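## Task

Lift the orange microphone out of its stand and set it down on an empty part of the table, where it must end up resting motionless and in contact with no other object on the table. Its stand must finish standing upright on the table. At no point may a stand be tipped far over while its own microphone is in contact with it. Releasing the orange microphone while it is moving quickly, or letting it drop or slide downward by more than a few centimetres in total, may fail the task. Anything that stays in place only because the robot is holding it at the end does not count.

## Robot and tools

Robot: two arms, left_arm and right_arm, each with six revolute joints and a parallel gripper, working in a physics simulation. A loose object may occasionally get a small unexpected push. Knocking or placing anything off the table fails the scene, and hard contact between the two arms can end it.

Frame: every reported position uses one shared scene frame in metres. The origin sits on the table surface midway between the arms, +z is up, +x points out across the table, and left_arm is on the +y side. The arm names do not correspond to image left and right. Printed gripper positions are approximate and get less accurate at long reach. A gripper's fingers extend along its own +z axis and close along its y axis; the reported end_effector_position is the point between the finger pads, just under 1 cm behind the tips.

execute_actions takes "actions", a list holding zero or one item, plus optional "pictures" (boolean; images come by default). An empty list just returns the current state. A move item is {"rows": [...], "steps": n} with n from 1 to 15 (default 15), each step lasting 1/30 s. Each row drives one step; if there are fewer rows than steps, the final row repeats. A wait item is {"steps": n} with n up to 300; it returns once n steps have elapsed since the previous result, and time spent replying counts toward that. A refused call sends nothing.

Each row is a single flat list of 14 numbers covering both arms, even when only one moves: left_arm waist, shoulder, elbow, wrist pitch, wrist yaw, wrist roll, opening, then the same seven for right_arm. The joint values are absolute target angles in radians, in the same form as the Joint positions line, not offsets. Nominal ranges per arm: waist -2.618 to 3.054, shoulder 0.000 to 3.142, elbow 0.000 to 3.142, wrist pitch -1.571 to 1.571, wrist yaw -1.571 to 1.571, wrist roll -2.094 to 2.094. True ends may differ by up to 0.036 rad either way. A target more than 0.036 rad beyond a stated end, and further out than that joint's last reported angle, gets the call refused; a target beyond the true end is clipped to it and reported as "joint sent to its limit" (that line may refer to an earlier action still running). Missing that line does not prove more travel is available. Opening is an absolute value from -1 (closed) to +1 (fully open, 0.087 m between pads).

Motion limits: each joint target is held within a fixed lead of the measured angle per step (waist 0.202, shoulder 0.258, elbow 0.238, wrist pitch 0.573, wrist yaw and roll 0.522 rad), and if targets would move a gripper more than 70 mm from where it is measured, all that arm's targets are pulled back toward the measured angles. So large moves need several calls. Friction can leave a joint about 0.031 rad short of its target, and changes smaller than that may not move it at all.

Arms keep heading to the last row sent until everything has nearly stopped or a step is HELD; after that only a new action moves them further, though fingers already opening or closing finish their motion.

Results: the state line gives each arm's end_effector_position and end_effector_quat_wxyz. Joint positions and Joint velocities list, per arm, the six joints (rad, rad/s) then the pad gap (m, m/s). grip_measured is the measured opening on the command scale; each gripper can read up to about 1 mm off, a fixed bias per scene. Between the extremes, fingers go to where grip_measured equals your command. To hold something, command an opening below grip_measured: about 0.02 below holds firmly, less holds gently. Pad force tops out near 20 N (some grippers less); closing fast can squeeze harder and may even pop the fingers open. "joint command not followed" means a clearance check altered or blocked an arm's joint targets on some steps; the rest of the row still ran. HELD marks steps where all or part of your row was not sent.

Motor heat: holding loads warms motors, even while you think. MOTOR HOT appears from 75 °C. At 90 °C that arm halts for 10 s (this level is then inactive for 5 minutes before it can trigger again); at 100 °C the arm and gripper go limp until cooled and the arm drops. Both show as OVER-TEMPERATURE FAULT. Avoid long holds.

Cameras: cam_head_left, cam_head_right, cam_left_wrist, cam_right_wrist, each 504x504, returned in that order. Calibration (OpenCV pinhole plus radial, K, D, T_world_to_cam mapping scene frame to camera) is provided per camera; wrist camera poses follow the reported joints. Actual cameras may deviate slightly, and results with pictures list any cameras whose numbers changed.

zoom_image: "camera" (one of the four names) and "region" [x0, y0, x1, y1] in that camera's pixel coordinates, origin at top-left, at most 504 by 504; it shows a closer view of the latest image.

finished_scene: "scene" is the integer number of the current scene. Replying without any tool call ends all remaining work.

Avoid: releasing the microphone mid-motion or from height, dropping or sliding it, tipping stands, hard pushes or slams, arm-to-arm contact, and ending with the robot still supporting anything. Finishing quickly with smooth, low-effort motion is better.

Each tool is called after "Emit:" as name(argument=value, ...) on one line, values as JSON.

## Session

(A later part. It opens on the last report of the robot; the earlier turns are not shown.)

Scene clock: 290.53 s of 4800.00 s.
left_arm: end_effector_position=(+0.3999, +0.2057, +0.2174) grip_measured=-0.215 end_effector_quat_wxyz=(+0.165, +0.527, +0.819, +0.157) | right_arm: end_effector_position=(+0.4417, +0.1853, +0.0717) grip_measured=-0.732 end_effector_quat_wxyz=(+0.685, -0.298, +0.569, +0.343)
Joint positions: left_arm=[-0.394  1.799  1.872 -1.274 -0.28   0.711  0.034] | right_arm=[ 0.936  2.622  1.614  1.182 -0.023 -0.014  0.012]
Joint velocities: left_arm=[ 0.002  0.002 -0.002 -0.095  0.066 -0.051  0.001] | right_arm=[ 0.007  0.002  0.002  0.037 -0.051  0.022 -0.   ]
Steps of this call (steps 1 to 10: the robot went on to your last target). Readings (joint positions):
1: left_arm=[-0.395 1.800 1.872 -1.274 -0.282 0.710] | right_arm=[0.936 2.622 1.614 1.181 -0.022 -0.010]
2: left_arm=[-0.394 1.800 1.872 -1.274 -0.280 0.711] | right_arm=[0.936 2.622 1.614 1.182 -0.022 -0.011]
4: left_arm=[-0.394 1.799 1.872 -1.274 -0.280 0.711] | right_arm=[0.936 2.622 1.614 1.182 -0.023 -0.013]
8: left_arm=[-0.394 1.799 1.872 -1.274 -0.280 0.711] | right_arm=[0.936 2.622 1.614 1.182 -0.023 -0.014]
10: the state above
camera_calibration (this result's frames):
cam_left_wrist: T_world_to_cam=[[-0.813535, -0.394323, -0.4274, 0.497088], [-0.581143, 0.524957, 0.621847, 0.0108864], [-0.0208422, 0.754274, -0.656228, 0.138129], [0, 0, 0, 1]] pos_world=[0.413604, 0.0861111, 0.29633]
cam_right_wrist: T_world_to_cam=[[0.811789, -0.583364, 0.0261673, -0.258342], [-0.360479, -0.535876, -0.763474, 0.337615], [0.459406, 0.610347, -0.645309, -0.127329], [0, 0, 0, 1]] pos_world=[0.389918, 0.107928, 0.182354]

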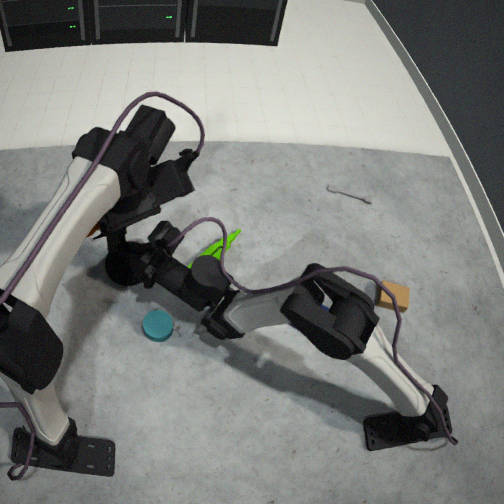

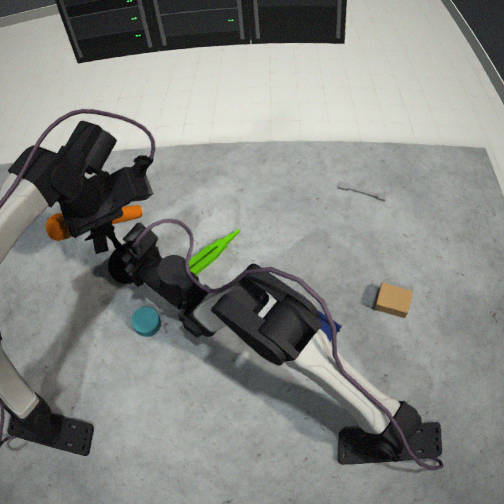

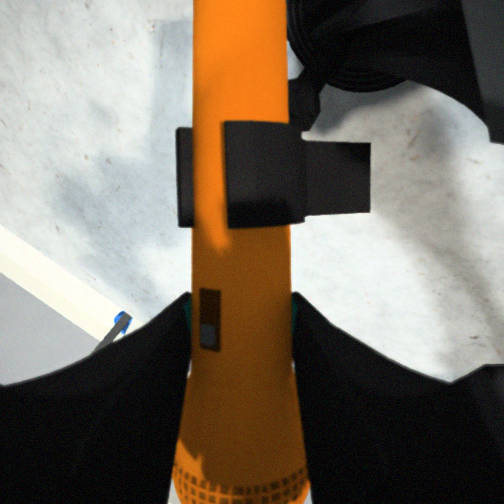

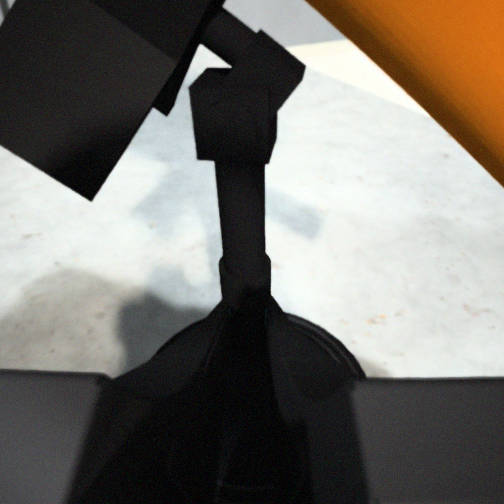

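Emit:
execute_actions(actions=[{"rows": [
[-0.390,1.780,1.880,-1.310,-0.305,0.720,-0.27, 0.930,2.645,1.630,1.162,0.003,0.01,-0.78],
[-0.400,1.810,1.900,-1.295,-0.312,0.710,-0.27, 0.933,2.640,1.625,1.166,0.003,0.019,-0.78],
[-0.410,1.840,1.920,-1.280,-0.318,0.700,-0.27, 0.935,2.635,1.620,1.170,0.003,0.019,-0.78],
[-0.420,1.865,1.935,-1.270,-0.322,0.700,-0.27, 0.935,2.635,1.620,1.170,0.003,0.019,-0.76],
[-0.420,1.865,1.935,-1.265,-0.322,0.700,-0.27, 0.935,2.635,1.620,1.170,0.003,0.019,-0.73],
[-0.420,1.865,1.935,-1.263,-0.322,0.705,-0.27, 0.935,2.635,1.620,1.170,0.003,0.019,-0.70],
[-0.420,1.865,1.935,-1.263,-0.315,0.715,-0.27, 0.935,2.635,1.620,1.170,0.003,0.019,-0.68],
[-0.410,1.850,1.915,-1.263,-0.306,0.725,-0.27, 0.935,2.635,1.620,1.170,0.003,0.019,-0.66],
[-0.402,1.831,1.894,-1.257,-0.299,0.739,-0.27, 0.935,2.635,1.620,1.170,0.003,0.019,-0.66],
[-0.401,1.830,1.892,-1.252,-0.295,0.750,-0.27, 0.935,2.635,1.620,1.170,0.003,0.019,-0.66],
[-0.400,1.827,1.888,-1.247,-0.290,0.762,-0.27, 0.935,2.635,1.620,1.170,0.003,0.019,-0.66],
[-0.398,1.823,1.883,-1.240,-0.284,0.778,-0.27, 0.935,2.635,1.620,1.170,0.003,0.019,-0.66],
[-0.396,1.819,1.877,-1.233,-0.277,0.795,-0.27, 0.935,2.635,1.620,1.170,0.003,0.019,-0.66],
[-0.393,1.814,1.870,-1.225,-0.269,0.815,-0.27, 0.935,2.635,1.620,1.170,0.003,0.019,-0.66],
[-0.390,1.808,1.862,-1.217,-0.260,0.836,-0.27, 0.935,2.635,1.620,1.170,0.003,0.019,-0.66]
], "steps": 15}], pictures=false)

Emit:
execute_actions(actions=[{"rows": [
[-0.386,1.802,1.854,-1.208,-0.251,0.859,-0.27, 0.935,2.635,1.620,1.170,0.003,0.019,-0.66],
[-0.382,1.795,1.845,-1.200,-0.241,0.883,-0.27, 0.935,2.635,1.620,1.170,0.003,0.019,-0.66],
[-0.378,1.788,1.835,-1.191,-0.230,0.909,-0.27, 0.935,2.635,1.620,1.170,0.003,0.019,-0.66],
[-0.373,1.781,1.826,-1.182,-0.219,0.936,-0.27, 0.935,2.635,1.620,1.170,0.003,0.019,-0.66],
[-0.369,1.774,1.816,-1.174,-0.207,0.963,-0.27, 0.935,2.635,1.620,1.170,0.003,0.019,-0.66],
[-0.363,1.767,1.807,-1.165,-0.195,0.991,-0.27, 0.935,2.635,1.620,1.170,0.003,0.019,-0.66],
[-0.358,1.760,1.797,-1.158,-0.182,1.020,-0.27, 0.935,2.635,1.620,1.170,0.003,0.019,-0.66],
[-0.352,1.754,1.788,-1.150,-0.169,1.049,-0.27, 0.935,2.635,1.620,1.170,0.003,0.019,-0.66],
[-0.346,1.747,1.780,-1.143,-0.156,1.079,-0.27, 0.935,2.635,1.620,1.170,0.003,0.019,-0.66],
[-0.340,1.741,1.772,-1.137,-0.142,1.108,-0.27, 0.935,2.635,1.620,1.170,0.003,0.019,-0.66],
[-0.334,1.736,1.764,-1.131,-0.129,1.137,-0.27, 0.935,2.635,1.620,1.170,0.003,0.019,-0.66],
[-0.327,1.730,1.757,-1.126,-0.115,1.166,-0.27, 0.935,2.635,1.620,1.170,0.003,0.019,-0.66],
[-0.321,1.725,1.751,-1.122,-0.101,1.194,-0.27, 0.935,2.635,1.620,1.170,0.003,0.019,-0.66],
[-0.314,1.721,1.745,-1.118,-0.088,1.221,-0.27, 0.935,2.635,1.620,1.170,0.003,0.019,-0.66],
[-0.308,1.717,1.740,-1.115,-0.075,1.247,-0.27, 0.935,2.635,1.620,1.170,0.003,0.019,-0.66]
], "steps": 15}], pictures=false)

Emit:
execute_actions(actions=[{"rows": [
[-0.301,1.714,1.736,-1.112,-0.062,1.273,-0.27, 0.935,2.635,1.620,1.170,0.003,0.019,-0.66],
[-0.295,1.711,1.732,-1.110,-0.050,1.297,-0.27, 0.935,2.635,1.620,1.170,0.003,0.019,-0.66],
[-0.289,1.709,1.729,-1.109,-0.039,1.319,-0.27, 0.935,2.635,1.620,1.170,0.003,0.019,-0.66],
[-0.283,1.707,1.726,-1.108,-0.028,1.341,-0.27, 0.935,2.635,1.620,1.170,0.003,0.019,-0.66],
[-0.278,1.705,1.724,-1.107,-0.018,1.360,-0.27, 0.935,2.635,1.620,1.170,0.003,0.019,-0.66],
[-0.272,1.704,1.723,-1.106,-0.009,1.377,-0.27, 0.935,2.635,1.620,1.170,0.003,0.019,-0.66],
[-0.267,1.703,1.722,-1.106,-0.001,1.392,-0.27, 0.935,2.635,1.620,1.170,0.003,0.019,-0.66],
[-0.263,1.702,1.721,-1.106,0.006,1.404,-0.27, 0.935,2.635,1.620,1.170,0.003,0.019,-0.66],
[-0.259,1.702,1.720,-1.106,0.012,1.415,-0.27, 0.935,2.635,1.620,1.170,0.003,0.019,-0.66],
[-0.256,1.701,1.720,-1.106,0.016,1.422,-0.27, 0.935,2.635,1.620,1.170,0.003,0.019,-0.66],
[-0.253,1.701,1.720,-1.106,0.018,1.427,-0.27, 0.935,2.635,1.620,1.170,0.003,0.019,-0.66],
[-0.251,1.701,1.720,-1.106,0.019,1.428,-0.27, 0.935,2.635,1.620,1.170,0.003,0.019,-0.66],
[-0.250,1.701,1.720,-1.106,0.019,1.428,-0.27, 0.935,2.635,1.620,1.170,0.003,0.019,-0.66]
], "steps": 15}], pictures=false)

Emit:
execute_actions(actions=[{"rows": [
[-0.250,1.701,1.720,-1.106,0.019,1.428,-0.27, 0.935,2.635,1.620,1.170,0.003,0.019,-0.66],
[-0.250,1.701,1.720,-1.106,0.019,1.428,-0.27, 0.935,2.635,1.620,1.170,0.003,0.019,-0.66],
[-0.250,1.701,1.720,-1.106,0.019,1.428,-0.27, 0.935,2.635,1.620,1.170,0.003,0.019,-0.66],
[-0.250,1.701,1.720,-1.106,0.019,1.425,-0.24, 0.935,2.635,1.620,1.170,0.003,0.019,-0.66],
[-0.250,1.701,1.720,-1.106,0.019,1.420,-0.21, 0.935,2.635,1.620,1.170,0.003,0.019,-0.66],
[-0.250,1.701,1.720,-1.106,0.019,1.415,-0.18, 0.935,2.635,1.620,1.170,0.003,0.019,-0.66],
[-0.250,1.701,1.720,-1.106,0.019,1.415,-0.14, 0.935,2.635,1.620,1.170,0.003,0.019,-0.68],
[-0.250,1.701,1.720,-1.106,0.019,1.415,-0.08, 0.935,2.635,1.620,1.170,0.003,0.019,-0.70],
[-0.250,1.701,1.720,-1.106,0.019,1.415,0.0, 0.935,2.635,1.620,1.170,0.003,0.019,-0.715],
[-0.250,1.701,1.720,-1.106,0.019,1.415,0.1, 0.935,2.635,1.620,1.170,0.003,0.019,-0.73],
[-0.250,1.701,1.720,-1.106,0.019,1.415,0.2, 0.935,2.635,1.620,1.170,0.003,0.019,-0.745],
[-0.250,1.701,1.720,-1.106,0.019,1.415,0.3, 0.935,2.635,1.620,1.170,0.003,0.019,-0.76],
[-0.250,1.701,1.720,-1.106,0.019,1.415,0.4, 0.935,2.635,1.620,1.170,0.003,0.019,-0.77],
[-0.250,1.701,1.720,-1.106,0.019,1.415,0.5, 0.935,2.635,1.620,1.170,0.003,0.019,-0.77],
[-0.250,1.701,1.720,-1.106,0.019,1.415,0.5, 0.935,2.635,1.620,1.170,0.003,0.019,-0.77]
], "steps": 15}])

Scene clock: 411.03 s of 4800.00 s.
left_arm: end_effector_position=(+0.4115, +0.1990, +0.2143) grip_measured=-0.215 end_effector_quat_wxyz=(+0.162, +0.549, +0.802, +0.169) | right_arm: end_effector_position=(+0.4437, +0.1838, +0.0702) grip_measured=-0.660 end_effector_quat_wxyz=(+0.682, -0.287, +0.578, +0.344)
Joint positions: left_arm=[-0.406  1.839  1.9   -1.26  -0.298  0.76   0.034] | right_arm=[ 0.936  2.622  1.614  1.176 -0.004  0.008  0.015]
Joint velocities: left_arm=[ 0.017 -0.129 -0.183  0.125  0.081  0.374 -0.001] | right_arm=[ 0.002 -0.007 -0.012 -0.007  0.007 -0.007 -0.001]
Steps of this call (steps 1 to 15: the robot went on to your last target; steps 16 to 100: nothing new was sent; then 116.67 s passed at rest; steps 101 to 115: all 15 steps of this action). Readings (joint positions):
101: left_arm=[-0.394 1.799 1.872 -1.274 -0.280 0.711] | right_arm=[0.936 2.622 1.614 1.182 -0.023 -0.014]
102: left_arm=[-0.394 1.801 1.872 -1.273 -0.280 0.711] | right_arm=[0.936 2.622 1.614 1.182 -0.023 -0.014]
104: left_arm=[-0.396 1.816 1.885 -1.272 -0.283 0.707] | right_arm=[0.936 2.622 1.614 1.181 -0.020 -0.013]
108: left_arm=[-0.407 1.845 1.907 -1.266 -0.304 0.707] | right_arm=[0.936 2.622 1.614 1.176 -0.004 0.001]
115: the state above

Scene clock: 411.53 s of 4800.00 s.
left_arm: end_effector_position=(+0.4213, +0.2107, +0.2151) grip_measured=-0.215 end_effector_quat_wxyz=(+0.183, +0.661, +0.713, +0.145) | right_arm: end_effector_position=(+0.4436, +0.1839, +0.0702) grip_measured=-0.660 end_effector_quat_wxyz=(+0.682, -0.286, +0.578, +0.345)
Joint positions: left_arm=[-0.329  1.745  1.776 -1.154 -0.152  1.111  0.034] | right_arm=[ 0.936  2.622  1.614  1.176 -0.004  0.01   0.015]
Joint velocities: left_arm=[ 0.188 -0.149 -0.164  0.11   0.432  0.769 -0.   ] | right_arm=[-0.017 -0.007  0.017 -0.066 -0.007 -0.022 -0.   ]
Steps of this call (steps 1 to 15: all 15 steps of this action). Readings (joint positions):
1: left_arm=[-0.404 1.834 1.892 -1.255 -0.294 0.775] | right_arm=[0.936 2.622 1.614 1.176 -0.004 0.008]
2: left_arm=[-0.401 1.828 1.884 -1.249 -0.290 0.791] | right_arm=[0.936 2.622 1.614 1.176 -0.004 0.009]
4: left_arm=[-0.393 1.815 1.866 -1.235 -0.274 0.829] | right_arm=[0.936 2.622 1.614 1.176 -0.004 0.009]
8: left_arm=[-0.373 1.786 1.829 -1.202 -0.236 0.921] | right_arm=[0.936 2.622 1.614 1.176 -0.004 0.009]
15: the state above

Scene clock: 412.03 s of 4800.00 s.
left_arm: end_effector_position=(+0.4326, +0.2170, +0.2159) grip_measured=-0.215 end_effector_quat_wxyz=(+0.197, +0.739, +0.632, +0.125) | right_arm: end_effector_position=(+0.4436, +0.1839, +0.0702) grip_measured=-0.660 end_effector_quat_wxyz=(+0.682, -0.286, +0.578, +0.346)
Joint positions: left_arm=[-0.258  1.721  1.747 -1.126 -0.023  1.385  0.034] | right_arm=[ 0.936  2.622  1.614  1.176 -0.004  0.011  0.015]
Joint velocities: left_arm=[0.022 0.002 0.007 0.022 0.139 0.11  0.   ] | right_arm=[-0.007  0.002  0.002  0.007  0.022 -0.081 -0.   ]
Steps of this call (steps 1 to 15: all 15 steps of this action). Readings (joint positions):
1: left_arm=[-0.323 1.741 1.771 -1.149 -0.140 1.138] | right_arm=[0.936 2.622 1.614 1.176 -0.004 0.010]
2: left_arm=[-0.316 1.737 1.766 -1.145 -0.127 1.164] | right_arm=[0.936 2.622 1.614 1.176 -0.004 0.011]
4: left_arm=[-0.303 1.731 1.759 -1.138 -0.103 1.216] | right_arm=[0.936 2.622 1.614 1.176 -0.004 0.011]
8: left_arm=[-0.280 1.724 1.750 -1.130 -0.061 1.303] | right_arm=[0.936 2.622 1.614 1.176 -0.004 0.011]
15: the state above

Scene clock: 412.53 s of 4800.00 s.
left_arm: end_effector_position=(+0.4332, +0.2122, +0.2155) grip_measured=+0.487 end_effector_quat_wxyz=(+0.204, +0.748, +0.621, +0.116) | right_arm: end_effector_position=(+0.4432, +0.1842, +0.0702) grip_measured=-0.733 end_effector_quat_wxyz=(+0.681, -0.286, +0.578, +0.347)
Joint positions: left_arm=[-0.256  1.721  1.747 -1.122  0.006  1.406  0.065] | right_arm=[ 0.936  2.622  1.614  1.176 -0.006  0.014  0.012]
Joint velocities: left_arm=[-0.002 -0.007 -0.022  0.081 -0.007  0.066  0.022] | right_arm=[ 0.012  0.002  0.002 -0.037  0.037 -0.037  0.001]
Steps of this call (steps 1 to 15: all 15 steps of this action). Readings (joint positions):
1: left_arm=[-0.257 1.721 1.747 -1.126 -0.021 1.390] | right_arm=[0.936 2.622 1.614 1.176 -0.004 0.011]
2: left_arm=[-0.257 1.721 1.747 -1.125 -0.020 1.394] | right_arm=[0.936 2.622 1.614 1.176 -0.004 0.011]
4: left_arm=[-0.256 1.721 1.747 -1.125 -0.019 1.399] | right_arm=[0.936 2.622 1.614 1.176 -0.004 0.011]
8: left_arm=[-0.256 1.721 1.747 -1.125 -0.008 1.403] | right_arm=[0.936 2.622 1.614 1.176 -0.004 0.012]
15: the state above
camera_calibration (this result's frames):
cam_left_wrist: T_world_to_cam=[[-0.882378, 0.147595, -0.446795, 0.444932], [-0.194806, 0.749749, 0.632398, -0.18934], [0.428323, 0.645052, -0.632809, -0.0437966], [0, 0, 0, 1]] pos_world=[0.374473, 0.104539, 0.290817]
cam_right_wrist: T_world_to_cam=[[0.805123, -0.593095, -0.00385868, -0.25325], [-0.38775, -0.521422, -0.760111, 0.345658], [0.448806, 0.613479, -0.649781, -0.123851], [0, 0, 0, 1]] pos_world=[0.393511, 0.106012, 0.181286]

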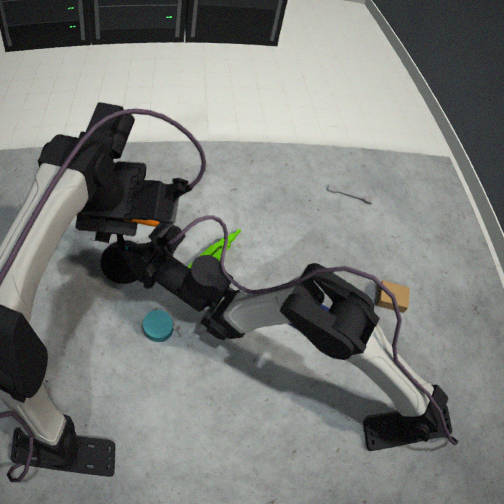

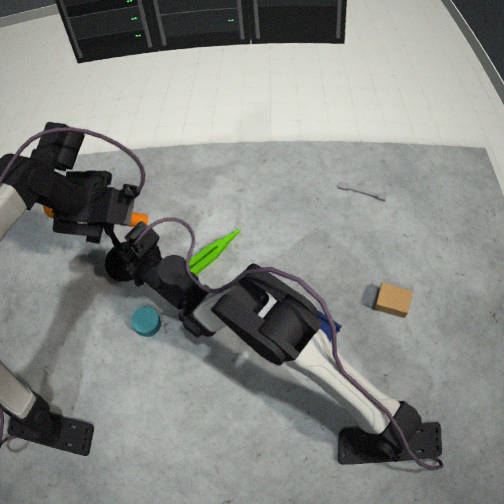

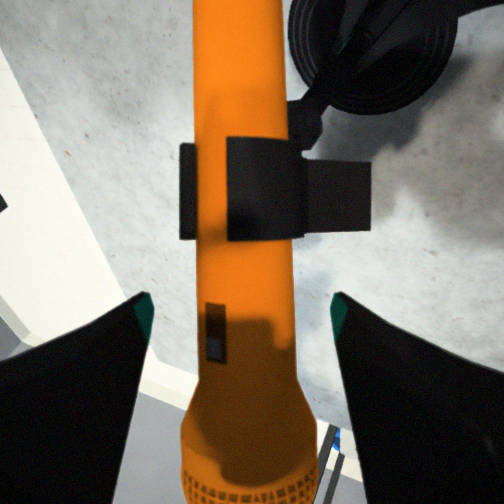

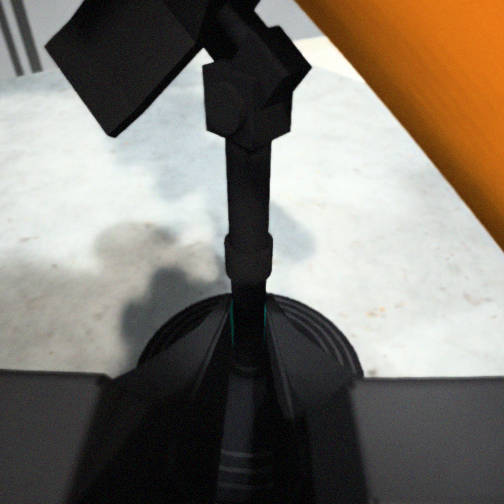

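Emit:
execute_actions(actions=[])

Scene clock: 423.43 s of 4800.00 s.
left_arm: end_effector_position=(+0.4332, +0.2115, +0.2155) grip_measured=+0.500 end_effector_quat_wxyz=(+0.206, +0.748, +0.620, +0.115) | right_arm: end_effector_position=(+0.4431, +0.1842, +0.0702) grip_measured=-0.733 end_effector_quat_wxyz=(+0.681, -0.286, +0.578, +0.347)
Joint positions: left_arm=[-0.256  1.721  1.747 -1.121  0.01   1.407  0.066] | right_arm=[ 0.936  2.622  1.614  1.176 -0.006  0.014  0.012]
Joint velocities: left_arm=[-0.012 -0.012  0.007  0.037 -0.066 -0.051  0.001] | right_arm=[ 0.002 -0.022  0.022  0.095  0.037 -0.007 -0.   ]
Steps of this call (steps 1 to 15: the robot went on to your last target; steps 16 to 100: nothing new was sent; then 7.57 s passed at rest). Readings (joint positions):
1: left_arm=[-0.256 1.721 1.747 -1.122 0.007 1.407] | right_arm=[0.936 2.622 1.614 1.176 -0.006 0.014]
2: left_arm=[-0.256 1.721 1.747 -1.122 0.008 1.407] | right_arm=[0.936 2.622 1.614 1.176 -0.006 0.014]
4: left_arm=[-0.256 1.721 1.747 -1.122 0.009 1.407] | right_arm=[0.936 2.622 1.614 1.176 -0.006 0.014]
8: left_arm=[-0.256 1.721 1.747 -1.121 0.010 1.407] | right_arm=[0.936 2.622 1.614 1.176 -0.006 0.014]
100: the state above
All arms were judged still, so your last target was given up. Only a new action makes them travel on or press farther. Fingers that are still opening or closing keep moving.
camera_calibration (this result's frames):
cam_left_wrist: T_world_to_cam=[[-0.88208, 0.148708, -0.447014, 0.444743], [-0.192575, 0.752153, 0.630222, -0.18978], [0.429942, 0.64199, -0.634822, -0.0429894], [0, 0, 0, 1]] pos_world=[0.374235, 0.104205, 0.291119]
cam_right_wrist: T_world_to_cam=[[0.80516, -0.593043, -0.00423474, -0.253234], [-0.387945, -0.521276, -0.760112, 0.345718], [0.448571, 0.613654, -0.649779, -0.123779], [0, 0, 0, 1]] pos_world=[0.393537, 0.105994, 0.181283]

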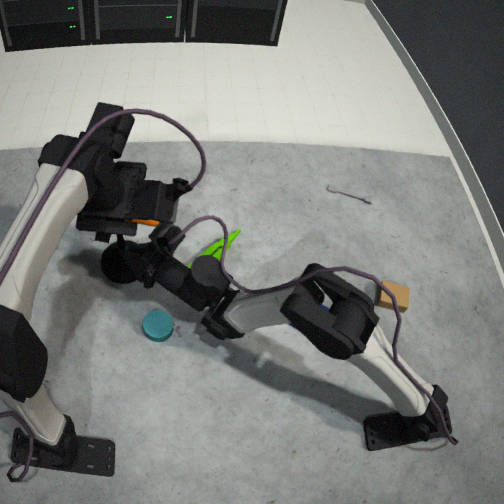

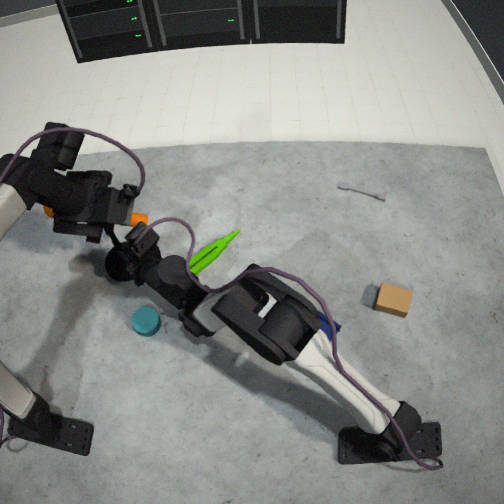

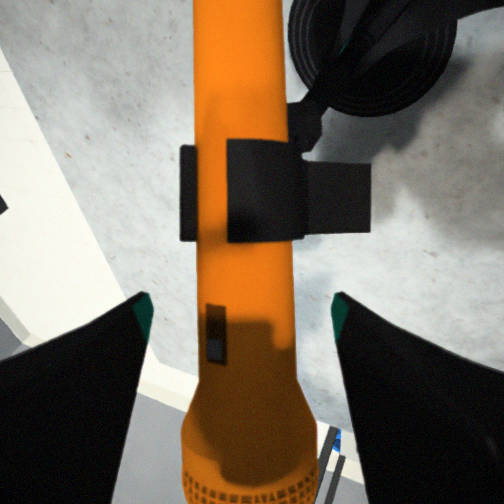

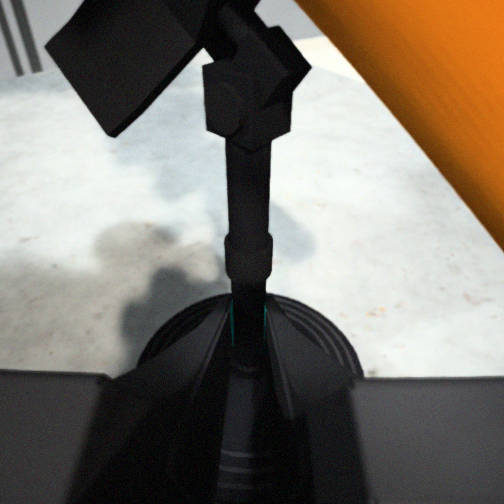

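Emit:
zoom_image(camera="cam_head_left", region=[180, 230, 400, 400])

Emit:
zoom_image(camera="cam_head_right", region=[160, 220, 380, 390])

Region (180, 230, 400, 400) of cam_head_left's 504x504 image, scaled by 2.291, with more detail than that image has; it fills the top 389 rows of this view, and the rest is white.

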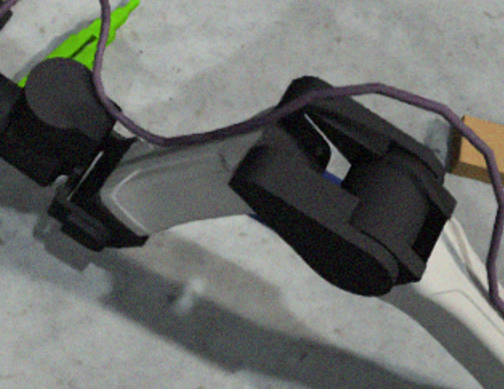

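Region (160, 220, 380, 390) of cam_head_right's 504x504 image, scaled by 2.291, with more detail than that image has; it fills the top 389 rows of this view, and the rest is white.

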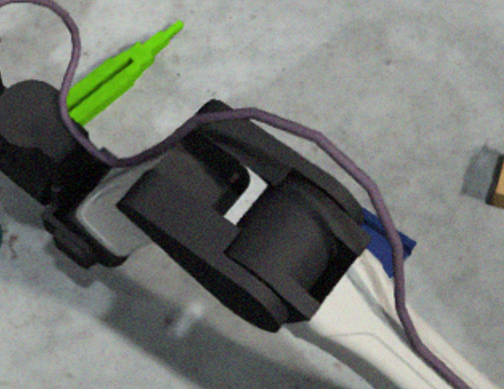

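Emit:
execute_actions(actions=[{"rows":[
[-0.250,1.699,1.765,-1.135,0.019,1.415,0.5,0.935,2.635,1.620,1.170,0.003,0.019,-0.77],
[-0.250,1.696,1.772,-1.155,0.019,1.415,0.5,0.935,2.635,1.620,1.170,0.003,0.019,-0.77],
[-0.250,1.692,1.788,-1.182,0.019,1.415,0.5,0.935,2.635,1.620,1.170,0.003,0.019,-0.77],
[-0.250,1.687,1.810,-1.213,0.019,1.415,0.5,0.935,2.635,1.620,1.170,0.003,0.019,-0.77],
[-0.250,1.682,1.838,-1.246,0.019,1.415,0.5,0.935,2.635,1.620,1.170,0.003,0.019,-0.77],
[-0.250,1.678,1.868,-1.280,0.019,1.415,0.5,0.935,2.635,1.620,1.170,0.003,0.019,-0.77],
[-0.250,1.675,1.898,-1.313,0.019,1.415,0.5,0.935,2.634,1.619,1.171,0.003,0.019,-0.77],
[-0.250,1.672,1.928,-1.343,0.019,1.415,0.5,0.935,2.632,1.617,1.173,0.003,0.019,-0.77],
[-0.250,1.668,1.955,-1.368,0.019,1.415,0.5,0.935,2.630,1.614,1.175,0.003,0.019,-0.77],
[-0.250,1.661,1.977,-1.385,0.019,1.415,0.5,0.935,2.627,1.611,1.177,0.003,0.019,-0.77],
[-0.250,1.651,1.994,-1.394,0.019,1.415,0.5,0.935,2.624,1.607,1.179,0.003,0.019,-0.77],
[-0.250,1.638,2.004,-1.394,0.019,1.405,0.5,0.935,2.621,1.603,1.181,0.003,0.019,-0.77],
[-0.250,1.622,2.004,-1.394,0.019,1.383,0.5,0.935,2.619,1.600,1.183,0.003,0.019,-0.77],
[-0.250,1.604,2.004,-1.394,0.019,1.349,0.5,0.935,2.617,1.597,1.186,0.003,0.019,-0.77],
[-0.250,1.585,2.004,-1.394,0.019,1.303,0.5,0.935,2.615,1.594,1.189,0.003,0.019,-0.77]
],"steps":15}], pictures=false)

Emit:
execute_actions(actions=[{"rows":[
[-0.250,1.566,2.004,-1.394,0.019,1.245,0.5,0.935,2.613,1.591,1.192,0.003,0.019,-0.77],
[-0.248,1.548,2.004,-1.394,0.019,1.177,0.5,0.935,2.612,1.588,1.195,0.003,0.019,-0.77],
[-0.241,1.532,2.004,-1.394,0.019,1.106,0.5,0.935,2.611,1.586,1.200,0.003,0.019,-0.77],
[-0.229,1.519,2.004,-1.394,0.019,1.035,0.5,0.935,2.609,1.581,1.207,0.003,0.019,-0.77],
[-0.214,1.509,2.004,-1.394,0.019,0.963,0.5,0.935,2.605,1.572,1.215,0.003,0.019,-0.77],
[-0.194,1.503,2.004,-1.394,0.019,0.892,0.5,0.935,2.600,1.560,1.225,0.003,0.019,-0.77],
[-0.170,1.500,2.004,-1.394,0.019,0.821,0.5,0.935,2.593,1.545,1.237,0.003,0.019,-0.77],
[-0.143,1.500,2.004,-1.394,0.019,0.750,0.5,0.935,2.585,1.527,1.250,0.003,0.019,-0.77],
[-0.113,1.500,2.004,-1.394,0.021,0.679,0.5,0.935,2.576,1.506,1.264,0.003,0.019,-0.77],
[-0.080,1.500,2.004,-1.394,0.028,0.607,0.5,0.935,2.566,1.484,1.278,0.003,0.019,-0.77],
[-0.045,1.500,2.004,-1.394,0.040,0.536,0.5,0.935,2.555,1.459,1.294,0.003,0.019,-0.77],
[-0.008,1.500,2.004,-1.394,0.056,0.465,0.5,0.935,2.544,1.433,1.310,0.003,0.019,-0.77],
[0.031,1.500,2.004,-1.394,0.076,0.394,0.5,0.935,2.533,1.406,1.326,0.003,0.019,-0.77],
[0.070,1.500,2.004,-1.394,0.100,0.323,0.5,0.935,2.521,1.378,1.343,0.003,0.019,-0.77],
[0.110,1.500,2.004,-1.394,0.128,0.251,0.5,0.935,2.509,1.349,1.359,0.003,0.019,-0.77]
],"steps":15}], pictures=false)

Emit:
execute_actions(actions=[{"rows":[
[0.149,1.500,2.004,-1.394,0.160,0.180,0.5,0.935,2.497,1.321,1.375,0.003,0.019,-0.77],
[0.188,1.500,2.004,-1.394,0.195,0.109,0.5,0.935,2.485,1.293,1.390,0.003,0.019,-0.77],
[0.225,1.500,2.004,-1.395,0.233,0.038,0.5,0.935,2.474,1.266,1.405,0.003,0.019,-0.77],
[0.260,1.500,2.004,-1.396,0.273,-0.033,0.5,0.935,2.464,1.241,1.418,0.003,0.019,-0.77],
[0.293,1.501,2.002,-1.399,0.316,-0.105,0.5,0.935,2.454,1.216,1.431,0.003,0.019,-0.77],
[0.323,1.505,1.995,-1.403,0.360,-0.176,0.5,0.935,2.444,1.193,1.443,0.003,0.019,-0.77],
[0.350,1.512,1.985,-1.409,0.406,-0.247,0.5,0.935,2.436,1.172,1.453,0.003,0.019,-0.77],
[0.374,1.521,1.970,-1.415,0.453,-0.318,0.5,0.935,2.428,1.153,1.461,0.003,0.019,-0.77],
[0.394,1.533,1.951,-1.422,0.500,-0.389,0.5,0.935,2.422,1.136,1.469,0.003,0.019,-0.77],
[0.409,1.547,1.929,-1.429,0.547,-0.461,0.5,0.935,2.416,1.122,1.475,0.003,0.019,-0.77],
[0.421,1.563,1.904,-1.438,0.594,-0.532,0.5,0.935,2.411,1.110,1.479,0.003,0.019,-0.77],
[0.428,1.580,1.877,-1.446,0.640,-0.603,0.5,0.935,2.408,1.100,1.481,0.003,0.019,-0.77],
[0.430,1.599,1.847,-1.455,0.684,-0.674,0.5,0.935,2.405,1.093,1.482,0.003,0.019,-0.77],
[0.430,1.619,1.815,-1.465,0.727,-0.745,0.5,0.935,2.404,1.089,1.482,0.003,0.019,-0.77],
[0.430,1.639,1.783,-1.474,0.767,-0.817,0.5,0.935,2.403,1.088,1.482,0.003,0.019,-0.77]
],"steps":15}], pictures=false)

Emit:
execute_actions(actions=[{"rows":[
[0.430,1.660,1.750,-1.483,0.805,-0.888,0.5,0.935,2.403,1.088,1.482,0.003,0.019,-0.77],
[0.430,1.681,1.716,-1.491,0.840,-0.959,0.5,0.935,2.403,1.088,1.482,0.003,0.019,-0.77],
[0.430,1.701,1.684,-1.500,0.872,-1.030,0.5,0.935,2.403,1.088,1.482,0.003,0.019,-0.77],
[0.430,1.721,1.652,-1.507,0.900,-1.098,0.5,0.935,2.403,1.088,1.482,0.003,0.019,-0.77],
[0.430,1.740,1.622,-1.514,0.924,-1.156,0.5,0.935,2.403,1.088,1.482,0.003,0.019,-0.77],
[0.430,1.757,1.595,-1.520,0.944,-1.204,0.5,0.935,2.403,1.088,1.482,0.003,0.019,-0.77],
[0.430,1.773,1.570,-1.526,0.960,-1.240,0.5,0.935,2.403,1.088,1.482,0.003,0.019,-0.77],
[0.430,1.787,1.548,-1.530,0.972,-1.266,0.5,0.935,2.403,1.088,1.482,0.003,0.019,-0.77],
[0.430,1.799,1.529,-1.533,0.979,-1.282,0.5,0.935,2.403,1.088,1.482,0.003,0.019,-0.77],
[0.430,1.808,1.514,-1.534,0.981,-1.290,0.5,0.935,2.403,1.088,1.482,0.003,0.019,-0.77],
[0.430,1.815,1.504,-1.535,0.981,-1.290,0.5,0.935,2.403,1.088,1.482,0.003,0.019,-0.77],
[0.430,1.819,1.497,-1.535,0.981,-1.290,0.5,0.935,2.403,1.088,1.482,0.003,0.019,-0.77],
[0.430,1.820,1.495,-1.535,0.981,-1.290,0.5,0.935,2.403,1.088,1.482,0.003,0.019,-0.77],
[0.430,1.820,1.495,-1.535,0.981,-1.290,0.5,0.935,2.403,1.088,1.482,0.003,0.019,-0.77],
[0.430,1.820,1.495,-1.535,0.981,-1.290,0.5,0.935,2.403,1.088,1.482,0.003,0.019,-0.77]
],"steps":15}], pictures=false)

Emit:
execute_actions(actions=[{"steps":12}])

Scene clock: 536.57 s of 4800.00 s.
left_arm: end_effector_position=(+0.4004, +0.2232, +0.3007) grip_measured=+0.500 end_effector_quat_wxyz=(+0.247, +0.731, +0.622, +0.135) | right_arm: end_effector_position=(+0.4431, +0.1842, +0.0703) grip_measured=-0.733 end_effector_quat_wxyz=(+0.681, -0.286, +0.578, +0.347)
Joint positions: left_arm=[-0.256  1.636  1.976 -1.341  0.01   1.382  0.066] | right_arm=[ 0.936  2.622  1.614  1.177 -0.006  0.014  0.012]
Joint velocities: left_arm=[ 0.002 -0.564  0.061 -0.212 -0.022 -0.476 -0.   ] | right_arm=[-0.007  0.007  0.012  0.022 -0.037 -0.007 -0.001]
Steps of this call (steps 1 to 90: nothing new was sent; then 109.63 s passed at rest; steps 91 to 105: all 15 steps of this action). Readings (joint positions):
91: left_arm=[-0.256 1.721 1.747 -1.122 0.010 1.407] | right_arm=[0.936 2.622 1.614 1.176 -0.006 0.014]
92: left_arm=[-0.256 1.721 1.747 -1.124 0.010 1.407] | right_arm=[0.936 2.622 1.614 1.176 -0.006 0.014]
94: left_arm=[-0.256 1.721 1.756 -1.145 0.010 1.407] | right_arm=[0.936 2.622 1.614 1.176 -0.006 0.014]
98: left_arm=[-0.256 1.720 1.844 -1.235 0.010 1.408] | right_arm=[0.936 2.622 1.614 1.176 -0.006 0.014]
105: the state above

Scene clock: 537.07 s of 4800.00 s.
left_arm: end_effector_position=(+0.3539, +0.3072, +0.3216) grip_measured=+0.500 end_effector_quat_wxyz=(+0.321, +0.292, +0.899, +0.052) | right_arm: end_effector_position=(+0.4252, +0.1597, +0.0696) grip_measured=-0.733 end_effector_quat_wxyz=(+0.681, -0.285, +0.579, +0.346)
Joint positions: left_arm=[ 0.032  1.509  1.978 -1.38   0.059  0.551  0.066] | right_arm=[ 0.936  2.544  1.431  1.281 -0.004  0.014  0.012]
Joint velocities: left_arm=[ 1.121 -0.007 -0.007  0.007  0.432 -2.044  0.   ] | right_arm=[-0.007 -0.359 -0.823  0.549  0.022 -0.022 -0.   ]
Steps of this call (steps 1 to 15: all 15 steps of this action). Readings (joint positions):
1: left_arm=[-0.256 1.617 1.978 -1.348 0.010 1.359] | right_arm=[0.936 2.622 1.614 1.177 -0.006 0.014]
2: left_arm=[-0.256 1.597 1.978 -1.355 0.010 1.327] | right_arm=[0.936 2.622 1.614 1.177 -0.006 0.014]
4: left_arm=[-0.255 1.562 1.978 -1.365 0.011 1.242] | right_arm=[0.936 2.622 1.614 1.178 -0.006 0.014]
8: left_arm=[-0.202 1.514 1.978 -1.377 0.016 1.017] | right_arm=[0.936 2.613 1.588 1.198 -0.006 0.014]
15: the state above

Scene clock: 537.57 s of 4800.00 s.
left_arm: end_effector_position=(+0.3464, +0.3019, +0.3091) grip_measured=+0.500 end_effector_quat_wxyz=(+0.201, -0.318, +0.878, -0.296) | right_arm: end_effector_position=(+0.3924, +0.1138, +0.0688) grip_measured=-0.733 end_effector_quat_wxyz=(+0.681, -0.281, +0.582, +0.344)
Joint positions: left_arm=[ 0.419  1.552  1.876 -1.417  0.577 -0.51   0.066] | right_arm=[0.936 2.421 1.131 1.455 0.006 0.018 0.012]
Joint velocities: left_arm=[ 0.051  0.584 -0.886 -0.227  1.179 -2.044 -0.   ] | right_arm=[-0.002 -0.042 -0.134  0.139 -0.051 -0.037 -0.001]
Steps of this call (steps 1 to 15: all 15 steps of this action). Readings (joint positions):
1: left_arm=[0.072 1.509 1.978 -1.380 0.076 0.481] | right_arm=[0.936 2.531 1.403 1.297 -0.003 0.014]
2: left_arm=[0.112 1.509 1.978 -1.380 0.096 0.411] | right_arm=[0.936 2.519 1.375 1.311 0.002 0.014]
4: left_arm=[0.189 1.509 1.978 -1.380 0.146 0.270] | right_arm=[0.936 2.496 1.320 1.341 0.002 0.016]
8: left_arm=[0.322 1.509 1.978 -1.387 0.279 -0.013] | right_arm=[0.936 2.457 1.224 1.398 0.007 0.016]
15: the state above

Scene clock: 538.07 s of 4800.00 s.
left_arm: end_effector_position=(+0.3579, +0.2507, +0.2167) grip_measured=+0.500 end_effector_quat_wxyz=(+0.295, +0.662, -0.589, +0.358) | right_arm: end_effector_position=(+0.3912, +0.1118, +0.0675) grip_measured=-0.733 end_effector_quat_wxyz=(+0.681, -0.281, +0.583, +0.344)
Joint positions: left_arm=[ 0.419  1.815  1.513 -1.515  0.943 -1.233  0.066] | right_arm=[0.936 2.42  1.12  1.463 0.007 0.018 0.012]
Joint velocities: left_arm=[-0.002 -0.002  0.002 -0.066  0.168 -0.3   -0.001] | right_arm=[ 0.007 -0.007 -0.007  0.007 -0.081  0.037 -0.001]
Steps of this call (steps 1 to 15: all 15 steps of this action). Readings (joint positions):
1: left_arm=[0.419 1.575 1.844 -1.425 0.620 -0.581] | right_arm=[0.936 2.420 1.128 1.458 0.006 0.018]
2: left_arm=[0.419 1.602 1.809 -1.432 0.662 -0.652] | right_arm=[0.936 2.420 1.126 1.460 0.006 0.018]
4: left_arm=[0.419 1.661 1.736 -1.447 0.738 -0.793] | right_arm=[0.936 2.420 1.125 1.460 0.006 0.018]
8: left_arm=[0.419 1.764 1.603 -1.478 0.855 -1.040] | right_arm=[0.936 2.420 1.122 1.461 0.008 0.018]
15: the state above

Scene clock: 538.47 s of 4800.00 s.
left_arm: end_effector_position=(+0.3606, +0.2493, +0.2213) grip_measured=+0.500 end_effector_quat_wxyz=(+0.310, +0.673, -0.567, +0.360) | right_arm: end_effector_position=(+0.3912, +0.1118, +0.0675) grip_measured=-0.733 end_effector_quat_wxyz=(+0.681, -0.281, +0.583, +0.344)
Joint positions: left_arm=[ 0.419  1.815  1.513 -1.521  0.969 -1.279  0.066] | right_arm=[0.936 2.42  1.12  1.463 0.007 0.018 0.012]
Joint velocities: left_arm=[-0.007  0.007 -0.017 -0.066  0.081 -0.051 -0.001] | right_arm=[-0.007 -0.007  0.002 -0.007 -0.066  0.007  0.   ]
Steps of this call (steps 1 to 12: the robot went on to your last target). Readings (joint positions):
1: left_arm=[0.419 1.815 1.513 -1.517 0.949 -1.243] | right_arm=[0.936 2.420 1.120 1.463 0.007 0.018]
2: left_arm=[0.419 1.815 1.513 -1.518 0.954 -1.251] | right_arm=[0.936 2.420 1.120 1.463 0.007 0.018]
4: left_arm=[0.419 1.815 1.513 -1.519 0.960 -1.262] | right_arm=[0.936 2.420 1.120 1.463 0.007 0.018]
8: left_arm=[0.419 1.815 1.513 -1.521 0.967 -1.274] | right_arm=[0.936 2.420 1.120 1.463 0.007 0.018]
12: the state above
camera_calibration (this result's frames):
cam_left_wrist: T_world_to_cam=[[0.986124, 0.165952, -0.00438443, -0.398294], [-0.0439149, 0.286241, 0.957151, -0.245664], [0.160096, -0.943677, 0.289557, 0.255722], [0, 0, 0, 1]] pos_world=[0.341039, 0.377735, 0.159345]
cam_right_wrist: T_world_to_cam=[[0.797375, -0.603396, -0.0102945, -0.2498], [-0.400737, -0.516657, -0.756621, 0.289976], [0.451223, 0.607436, -0.653773, -0.0578854], [0, 0, 0, 1]] pos_world=[0.341508, 0.0342515, 0.178986]

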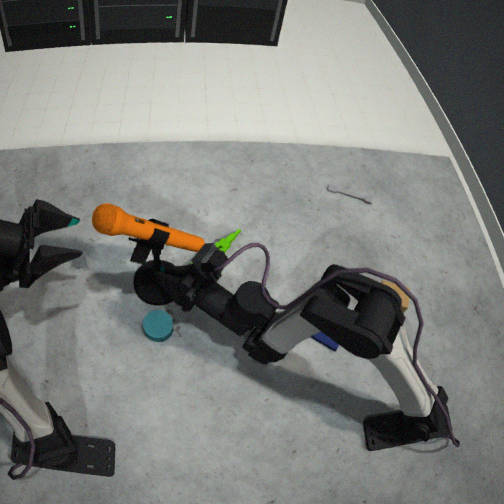

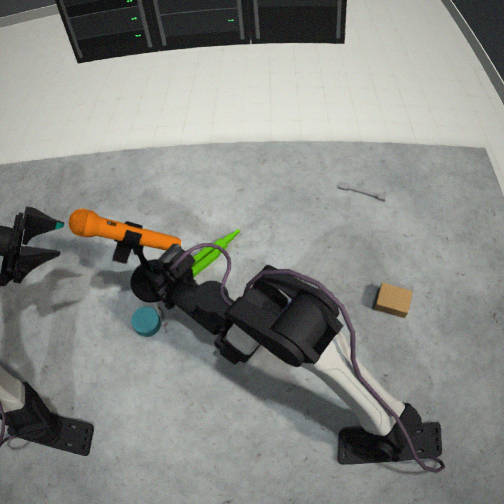

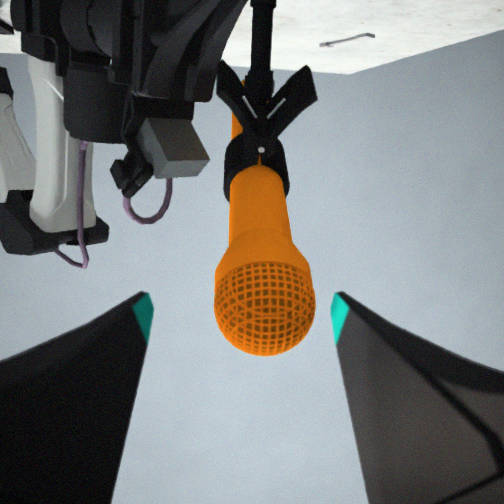

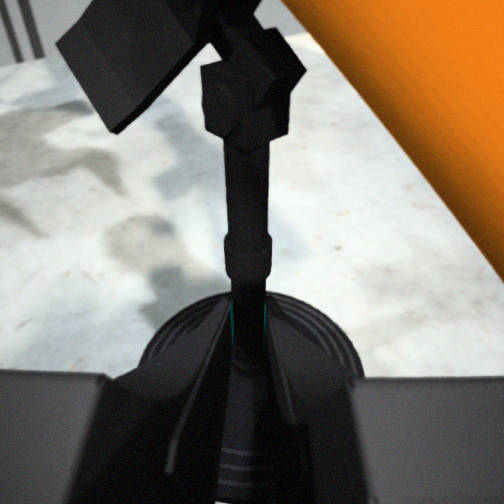

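Emit:
zoom_image(camera="cam_left_wrist", region=[190, 0, 350, 210])

Emit:
zoom_image(camera="cam_head_left", region=[20, 180, 260, 350])

Emit:
zoom_image(camera="cam_head_right", region=[0, 180, 240, 350])

Region (190, 0, 350, 210) of cam_left_wrist's 504x504 image, scaled by 2.400, with more detail than that image has; it fills the left 384 columns of this view, and the rest is white.

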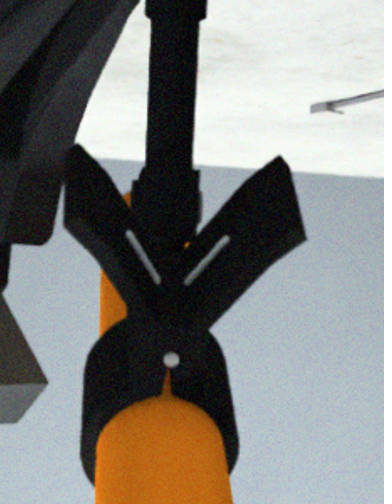

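Region (20, 180, 260, 350) of cam_head_left's 504x504 image, scaled by 2.100, with more detail than that image has; it fills the top 357 rows of this view, and the rest is white.

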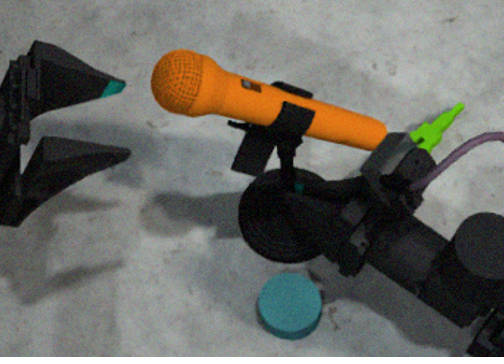

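Region (0, 180, 240, 350) of cam_head_right's 504x504 image, scaled by 2.100, with more detail than that image has; it fills the top 357 rows of this view, and the rest is white.

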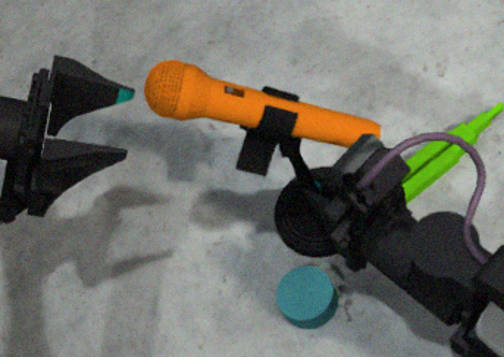

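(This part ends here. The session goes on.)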